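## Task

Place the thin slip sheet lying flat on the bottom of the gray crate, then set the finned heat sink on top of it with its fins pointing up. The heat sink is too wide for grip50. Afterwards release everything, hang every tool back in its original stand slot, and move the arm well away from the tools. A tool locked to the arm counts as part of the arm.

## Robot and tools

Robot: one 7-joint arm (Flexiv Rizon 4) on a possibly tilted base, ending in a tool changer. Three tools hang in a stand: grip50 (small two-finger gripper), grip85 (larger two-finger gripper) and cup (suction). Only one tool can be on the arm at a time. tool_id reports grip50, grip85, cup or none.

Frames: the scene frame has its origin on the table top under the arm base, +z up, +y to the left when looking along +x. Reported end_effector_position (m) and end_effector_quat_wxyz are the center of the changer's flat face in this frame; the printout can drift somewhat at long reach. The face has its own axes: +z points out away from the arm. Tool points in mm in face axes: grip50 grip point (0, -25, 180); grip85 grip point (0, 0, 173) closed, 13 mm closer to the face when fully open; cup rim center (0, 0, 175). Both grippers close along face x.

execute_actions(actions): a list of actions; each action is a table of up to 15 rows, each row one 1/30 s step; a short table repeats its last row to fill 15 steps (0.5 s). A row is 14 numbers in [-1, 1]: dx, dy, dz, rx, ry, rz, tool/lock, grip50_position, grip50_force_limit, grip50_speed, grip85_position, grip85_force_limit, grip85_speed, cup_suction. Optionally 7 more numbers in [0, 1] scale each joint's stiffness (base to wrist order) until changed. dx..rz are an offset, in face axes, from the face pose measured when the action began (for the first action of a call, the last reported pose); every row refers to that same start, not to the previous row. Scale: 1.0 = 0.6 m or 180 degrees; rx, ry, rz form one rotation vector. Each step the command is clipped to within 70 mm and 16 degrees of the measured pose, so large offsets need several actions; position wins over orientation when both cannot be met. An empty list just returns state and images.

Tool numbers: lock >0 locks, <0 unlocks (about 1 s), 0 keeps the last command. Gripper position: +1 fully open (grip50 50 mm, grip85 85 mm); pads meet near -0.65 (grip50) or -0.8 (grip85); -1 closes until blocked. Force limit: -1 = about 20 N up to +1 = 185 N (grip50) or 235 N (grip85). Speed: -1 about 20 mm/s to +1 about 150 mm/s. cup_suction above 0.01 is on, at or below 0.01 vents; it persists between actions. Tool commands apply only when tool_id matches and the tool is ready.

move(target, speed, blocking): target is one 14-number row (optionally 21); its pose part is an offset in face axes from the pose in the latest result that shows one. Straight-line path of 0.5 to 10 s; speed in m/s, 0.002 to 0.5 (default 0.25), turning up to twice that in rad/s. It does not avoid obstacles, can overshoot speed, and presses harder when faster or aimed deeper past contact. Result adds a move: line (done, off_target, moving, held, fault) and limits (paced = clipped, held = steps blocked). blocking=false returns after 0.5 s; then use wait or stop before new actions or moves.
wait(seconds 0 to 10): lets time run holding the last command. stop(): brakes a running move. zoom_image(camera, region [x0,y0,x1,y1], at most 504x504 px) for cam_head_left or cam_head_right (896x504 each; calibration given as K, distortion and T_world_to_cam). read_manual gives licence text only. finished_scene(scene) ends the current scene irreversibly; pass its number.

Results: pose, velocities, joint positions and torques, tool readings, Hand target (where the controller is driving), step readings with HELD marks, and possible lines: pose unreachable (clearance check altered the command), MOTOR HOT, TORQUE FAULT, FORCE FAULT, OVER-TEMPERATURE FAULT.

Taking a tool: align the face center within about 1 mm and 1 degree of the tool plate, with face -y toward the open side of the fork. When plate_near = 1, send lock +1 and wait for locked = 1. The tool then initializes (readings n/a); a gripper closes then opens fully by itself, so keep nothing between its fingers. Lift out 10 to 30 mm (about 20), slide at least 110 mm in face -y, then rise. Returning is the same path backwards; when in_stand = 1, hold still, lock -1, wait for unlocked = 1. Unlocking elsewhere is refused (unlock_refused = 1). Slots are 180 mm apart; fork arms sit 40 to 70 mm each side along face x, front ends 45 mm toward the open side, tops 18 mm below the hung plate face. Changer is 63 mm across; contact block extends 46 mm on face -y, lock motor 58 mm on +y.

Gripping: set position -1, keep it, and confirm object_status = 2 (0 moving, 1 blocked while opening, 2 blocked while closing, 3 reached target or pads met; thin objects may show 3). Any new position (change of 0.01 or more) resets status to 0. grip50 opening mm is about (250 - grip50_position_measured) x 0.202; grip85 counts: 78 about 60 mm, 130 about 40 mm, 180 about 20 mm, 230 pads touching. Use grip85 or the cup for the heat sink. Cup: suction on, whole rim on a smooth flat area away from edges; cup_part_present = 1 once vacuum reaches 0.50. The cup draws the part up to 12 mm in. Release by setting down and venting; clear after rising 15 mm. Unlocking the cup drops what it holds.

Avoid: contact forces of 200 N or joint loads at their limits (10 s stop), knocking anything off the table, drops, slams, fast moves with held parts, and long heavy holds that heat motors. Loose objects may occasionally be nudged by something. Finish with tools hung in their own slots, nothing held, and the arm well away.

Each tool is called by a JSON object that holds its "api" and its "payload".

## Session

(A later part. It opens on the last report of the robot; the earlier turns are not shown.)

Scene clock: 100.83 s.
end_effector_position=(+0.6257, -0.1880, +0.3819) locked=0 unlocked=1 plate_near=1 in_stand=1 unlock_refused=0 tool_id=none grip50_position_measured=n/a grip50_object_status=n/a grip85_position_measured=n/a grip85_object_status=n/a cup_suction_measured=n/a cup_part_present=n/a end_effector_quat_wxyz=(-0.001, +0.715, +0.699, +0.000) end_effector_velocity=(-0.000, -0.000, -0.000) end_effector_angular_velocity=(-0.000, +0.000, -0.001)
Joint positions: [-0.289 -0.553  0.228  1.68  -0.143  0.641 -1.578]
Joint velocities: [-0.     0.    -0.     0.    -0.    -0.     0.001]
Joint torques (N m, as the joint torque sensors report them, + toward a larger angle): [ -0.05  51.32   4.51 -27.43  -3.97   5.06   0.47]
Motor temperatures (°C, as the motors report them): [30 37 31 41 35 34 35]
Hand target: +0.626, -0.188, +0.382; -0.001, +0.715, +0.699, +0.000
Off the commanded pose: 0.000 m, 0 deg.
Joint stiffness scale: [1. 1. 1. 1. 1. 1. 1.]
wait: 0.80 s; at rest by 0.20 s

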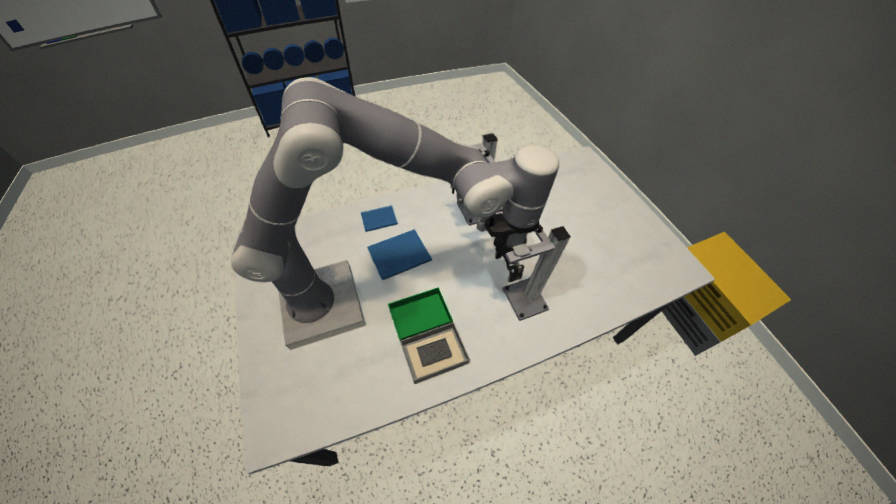

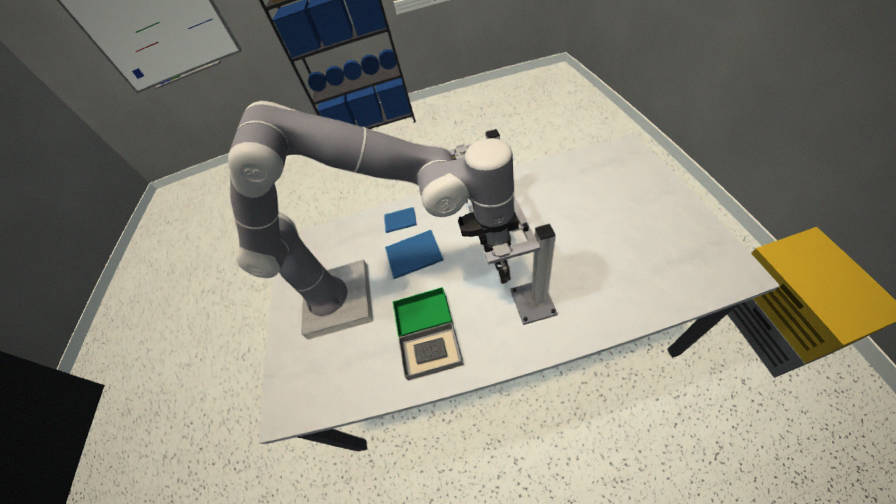

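Unlocked. Rise, then move clear.

{"api": "move", "payload": {"target": [0, 0, -0.05, 0, 0, 0, 0, 1, 0, 0, 1, -0.5, 0, 0], "speed": 0.06}}

{"api": "move", "payload": {"target": [0.12, -0.42, -0.2, 0, 0, 0, 0, 1, 0, 0, 1, -0.5, 0, 0], "speed": 0.25}}

{"api": "zoom_image", "payload": {"camera": "cam_head_right", "region": [380, 120, 580, 390]}}

Scene clock: 102.60 s.
end_effector_position=(+0.6257, -0.1880, +0.4118) locked=0 unlocked=1 plate_near=0 in_stand=0 unlock_refused=0 tool_id=none grip50_position_measured=n/a grip50_object_status=n/a grip85_position_measured=n/a grip85_object_status=n/a cup_suction_measured=n/a cup_part_present=n/a end_effector_quat_wxyz=(-0.001, +0.715, +0.699, +0.000) end_effector_velocity=(+0.000, +0.000, +0.000) end_effector_angular_velocity=(+0.001, +0.000, -0.001)
Joint positions: [-0.294 -0.515  0.237  1.651 -0.133  0.575 -1.584]
Joint velocities: [ 0.     0.     0.    -0.001  0.001 -0.001  0.001]
Joint torques (N m, as the joint torque sensors report them, + toward a larger angle): [ -1.63  51.4    5.06 -28.92  -3.79   3.79  -0.53]
Motor temperatures (°C, as the motors report them): [30 37 31 41 35 34 35]
Hand target: +0.626, -0.188, +0.412; -0.001, +0.715, +0.699, +0.000
Off the commanded pose: 0.000 m, 0 deg.
Joint stiffness scale: [1. 1. 1. 1. 1. 1. 1.]
move: done

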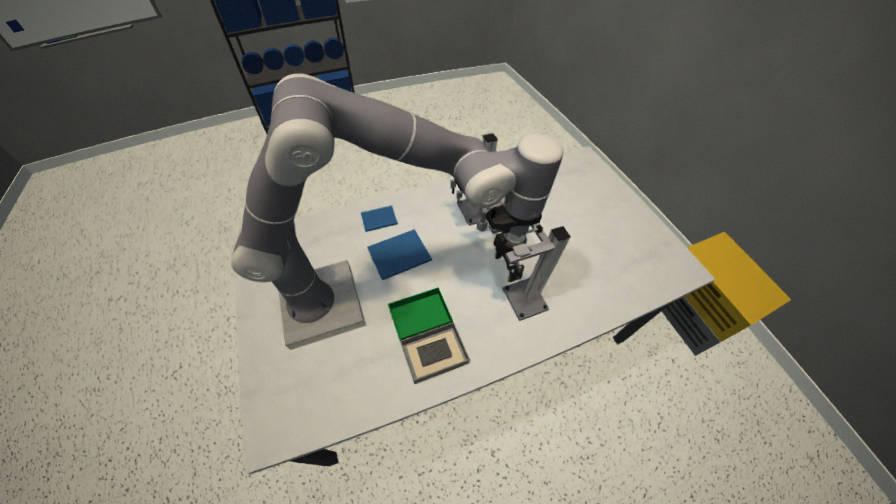

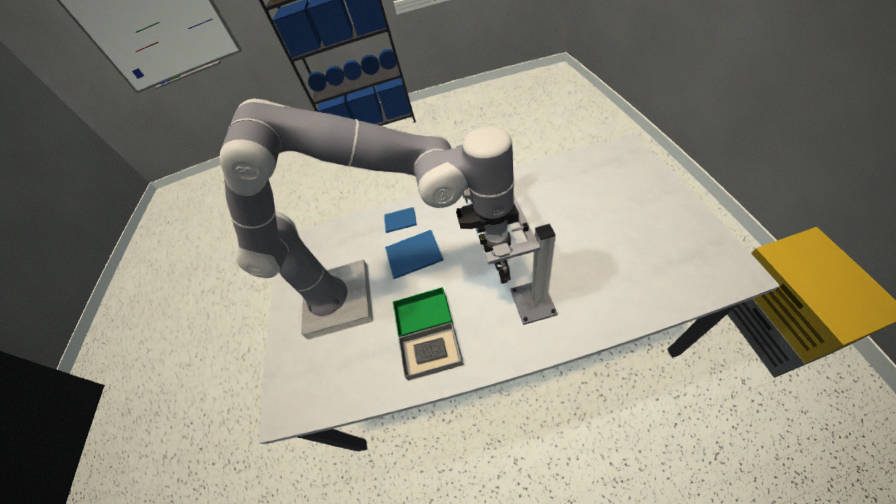

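Scene clock: 104.20 s.
end_effector_position=(+0.3754, -0.1098, +0.5309) locked=0 unlocked=1 plate_near=0 in_stand=0 unlock_refused=0 tool_id=none grip50_position_measured=n/a grip50_object_status=n/a grip85_position_measured=n/a grip85_object_status=n/a cup_suction_measured=n/a cup_part_present=n/a end_effector_quat_wxyz=(-0.001, +0.716, +0.699, +0.000) end_effector_velocity=(-0.000, -0.000, -0.000) end_effector_angular_velocity=(+0.001, +0.002, -0.000)
Joint positions: [-0.387  0.239  0.36   2.157  0.094  0.357 -1.638]
Joint velocities: [-0.     0.    -0.001  0.     0.001 -0.001 -0.001]
Joint torques (N m, as the joint torque sensors report them, + toward a larger angle): [ -0.27  19.12  -3.75 -29.72  -4.26   3.25  -0.72]
Motor temperatures (°C, as the motors report them): [30 37 31 41 35 34 35]
Hand target: +0.375, -0.110, +0.531; -0.001, +0.715, +0.699, +0.000
Off the commanded pose: 0.001 m, 0 deg.
Joint stiffness scale: [1. 1. 1. 1. 1. 1. 1.]
move: done

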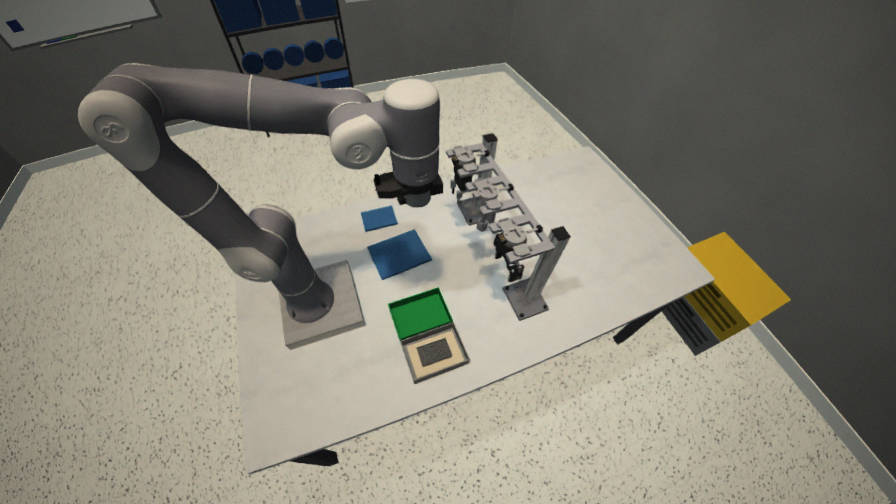

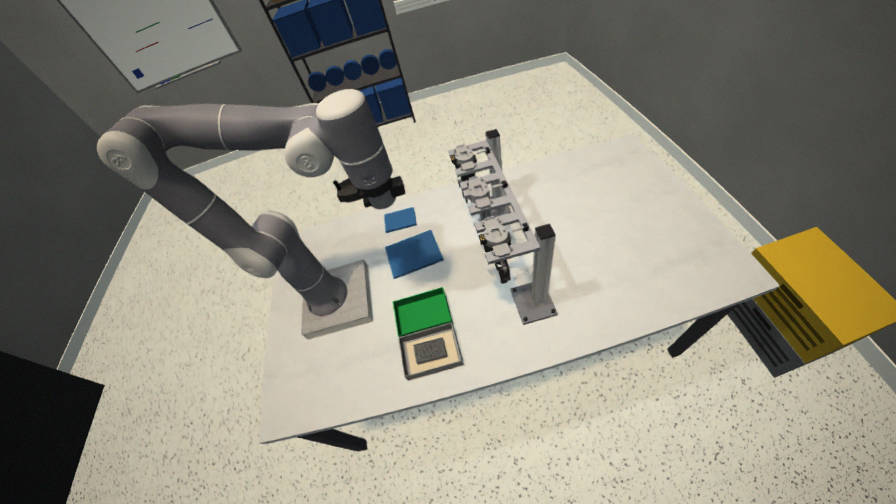

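Region (380, 120, 580, 390) of cam_head_right's 896x504 image, scaled by 1.867, with more detail than that image has; it fills the left 373 columns of this view, and the rest is white.

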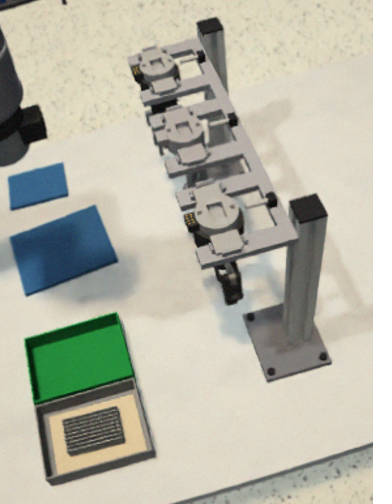

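{"api": "zoom_image", "payload": {"camera": "cam_head_left", "region": [440, 130, 580, 270]}}

{"api": "zoom_image", "payload": {"camera": "cam_head_right", "region": [430, 130, 570, 270]}}

Region (440, 130, 580, 270) of cam_head_left's 896x504 image, scaled by 3.600, with more detail than that image has.

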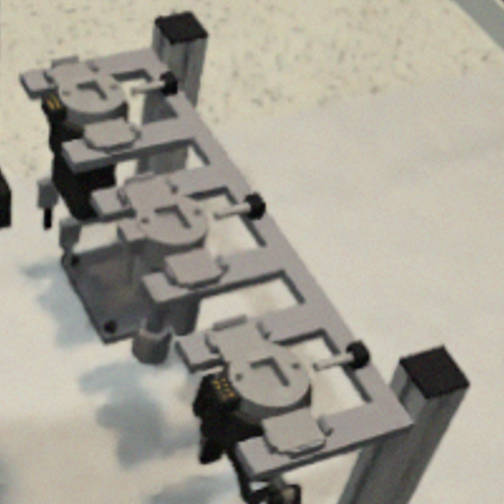

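Region (430, 130, 570, 270) of cam_head_right's 896x504 image, scaled by 3.600, with more detail than that image has.

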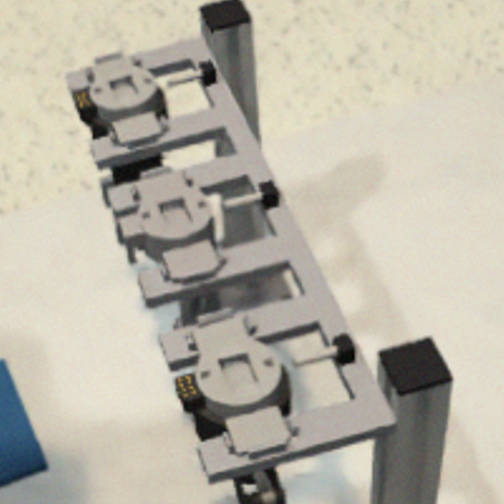

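{"api": "finished_scene", "payload": {"scene": 1}}

The scene is finished: the task was done.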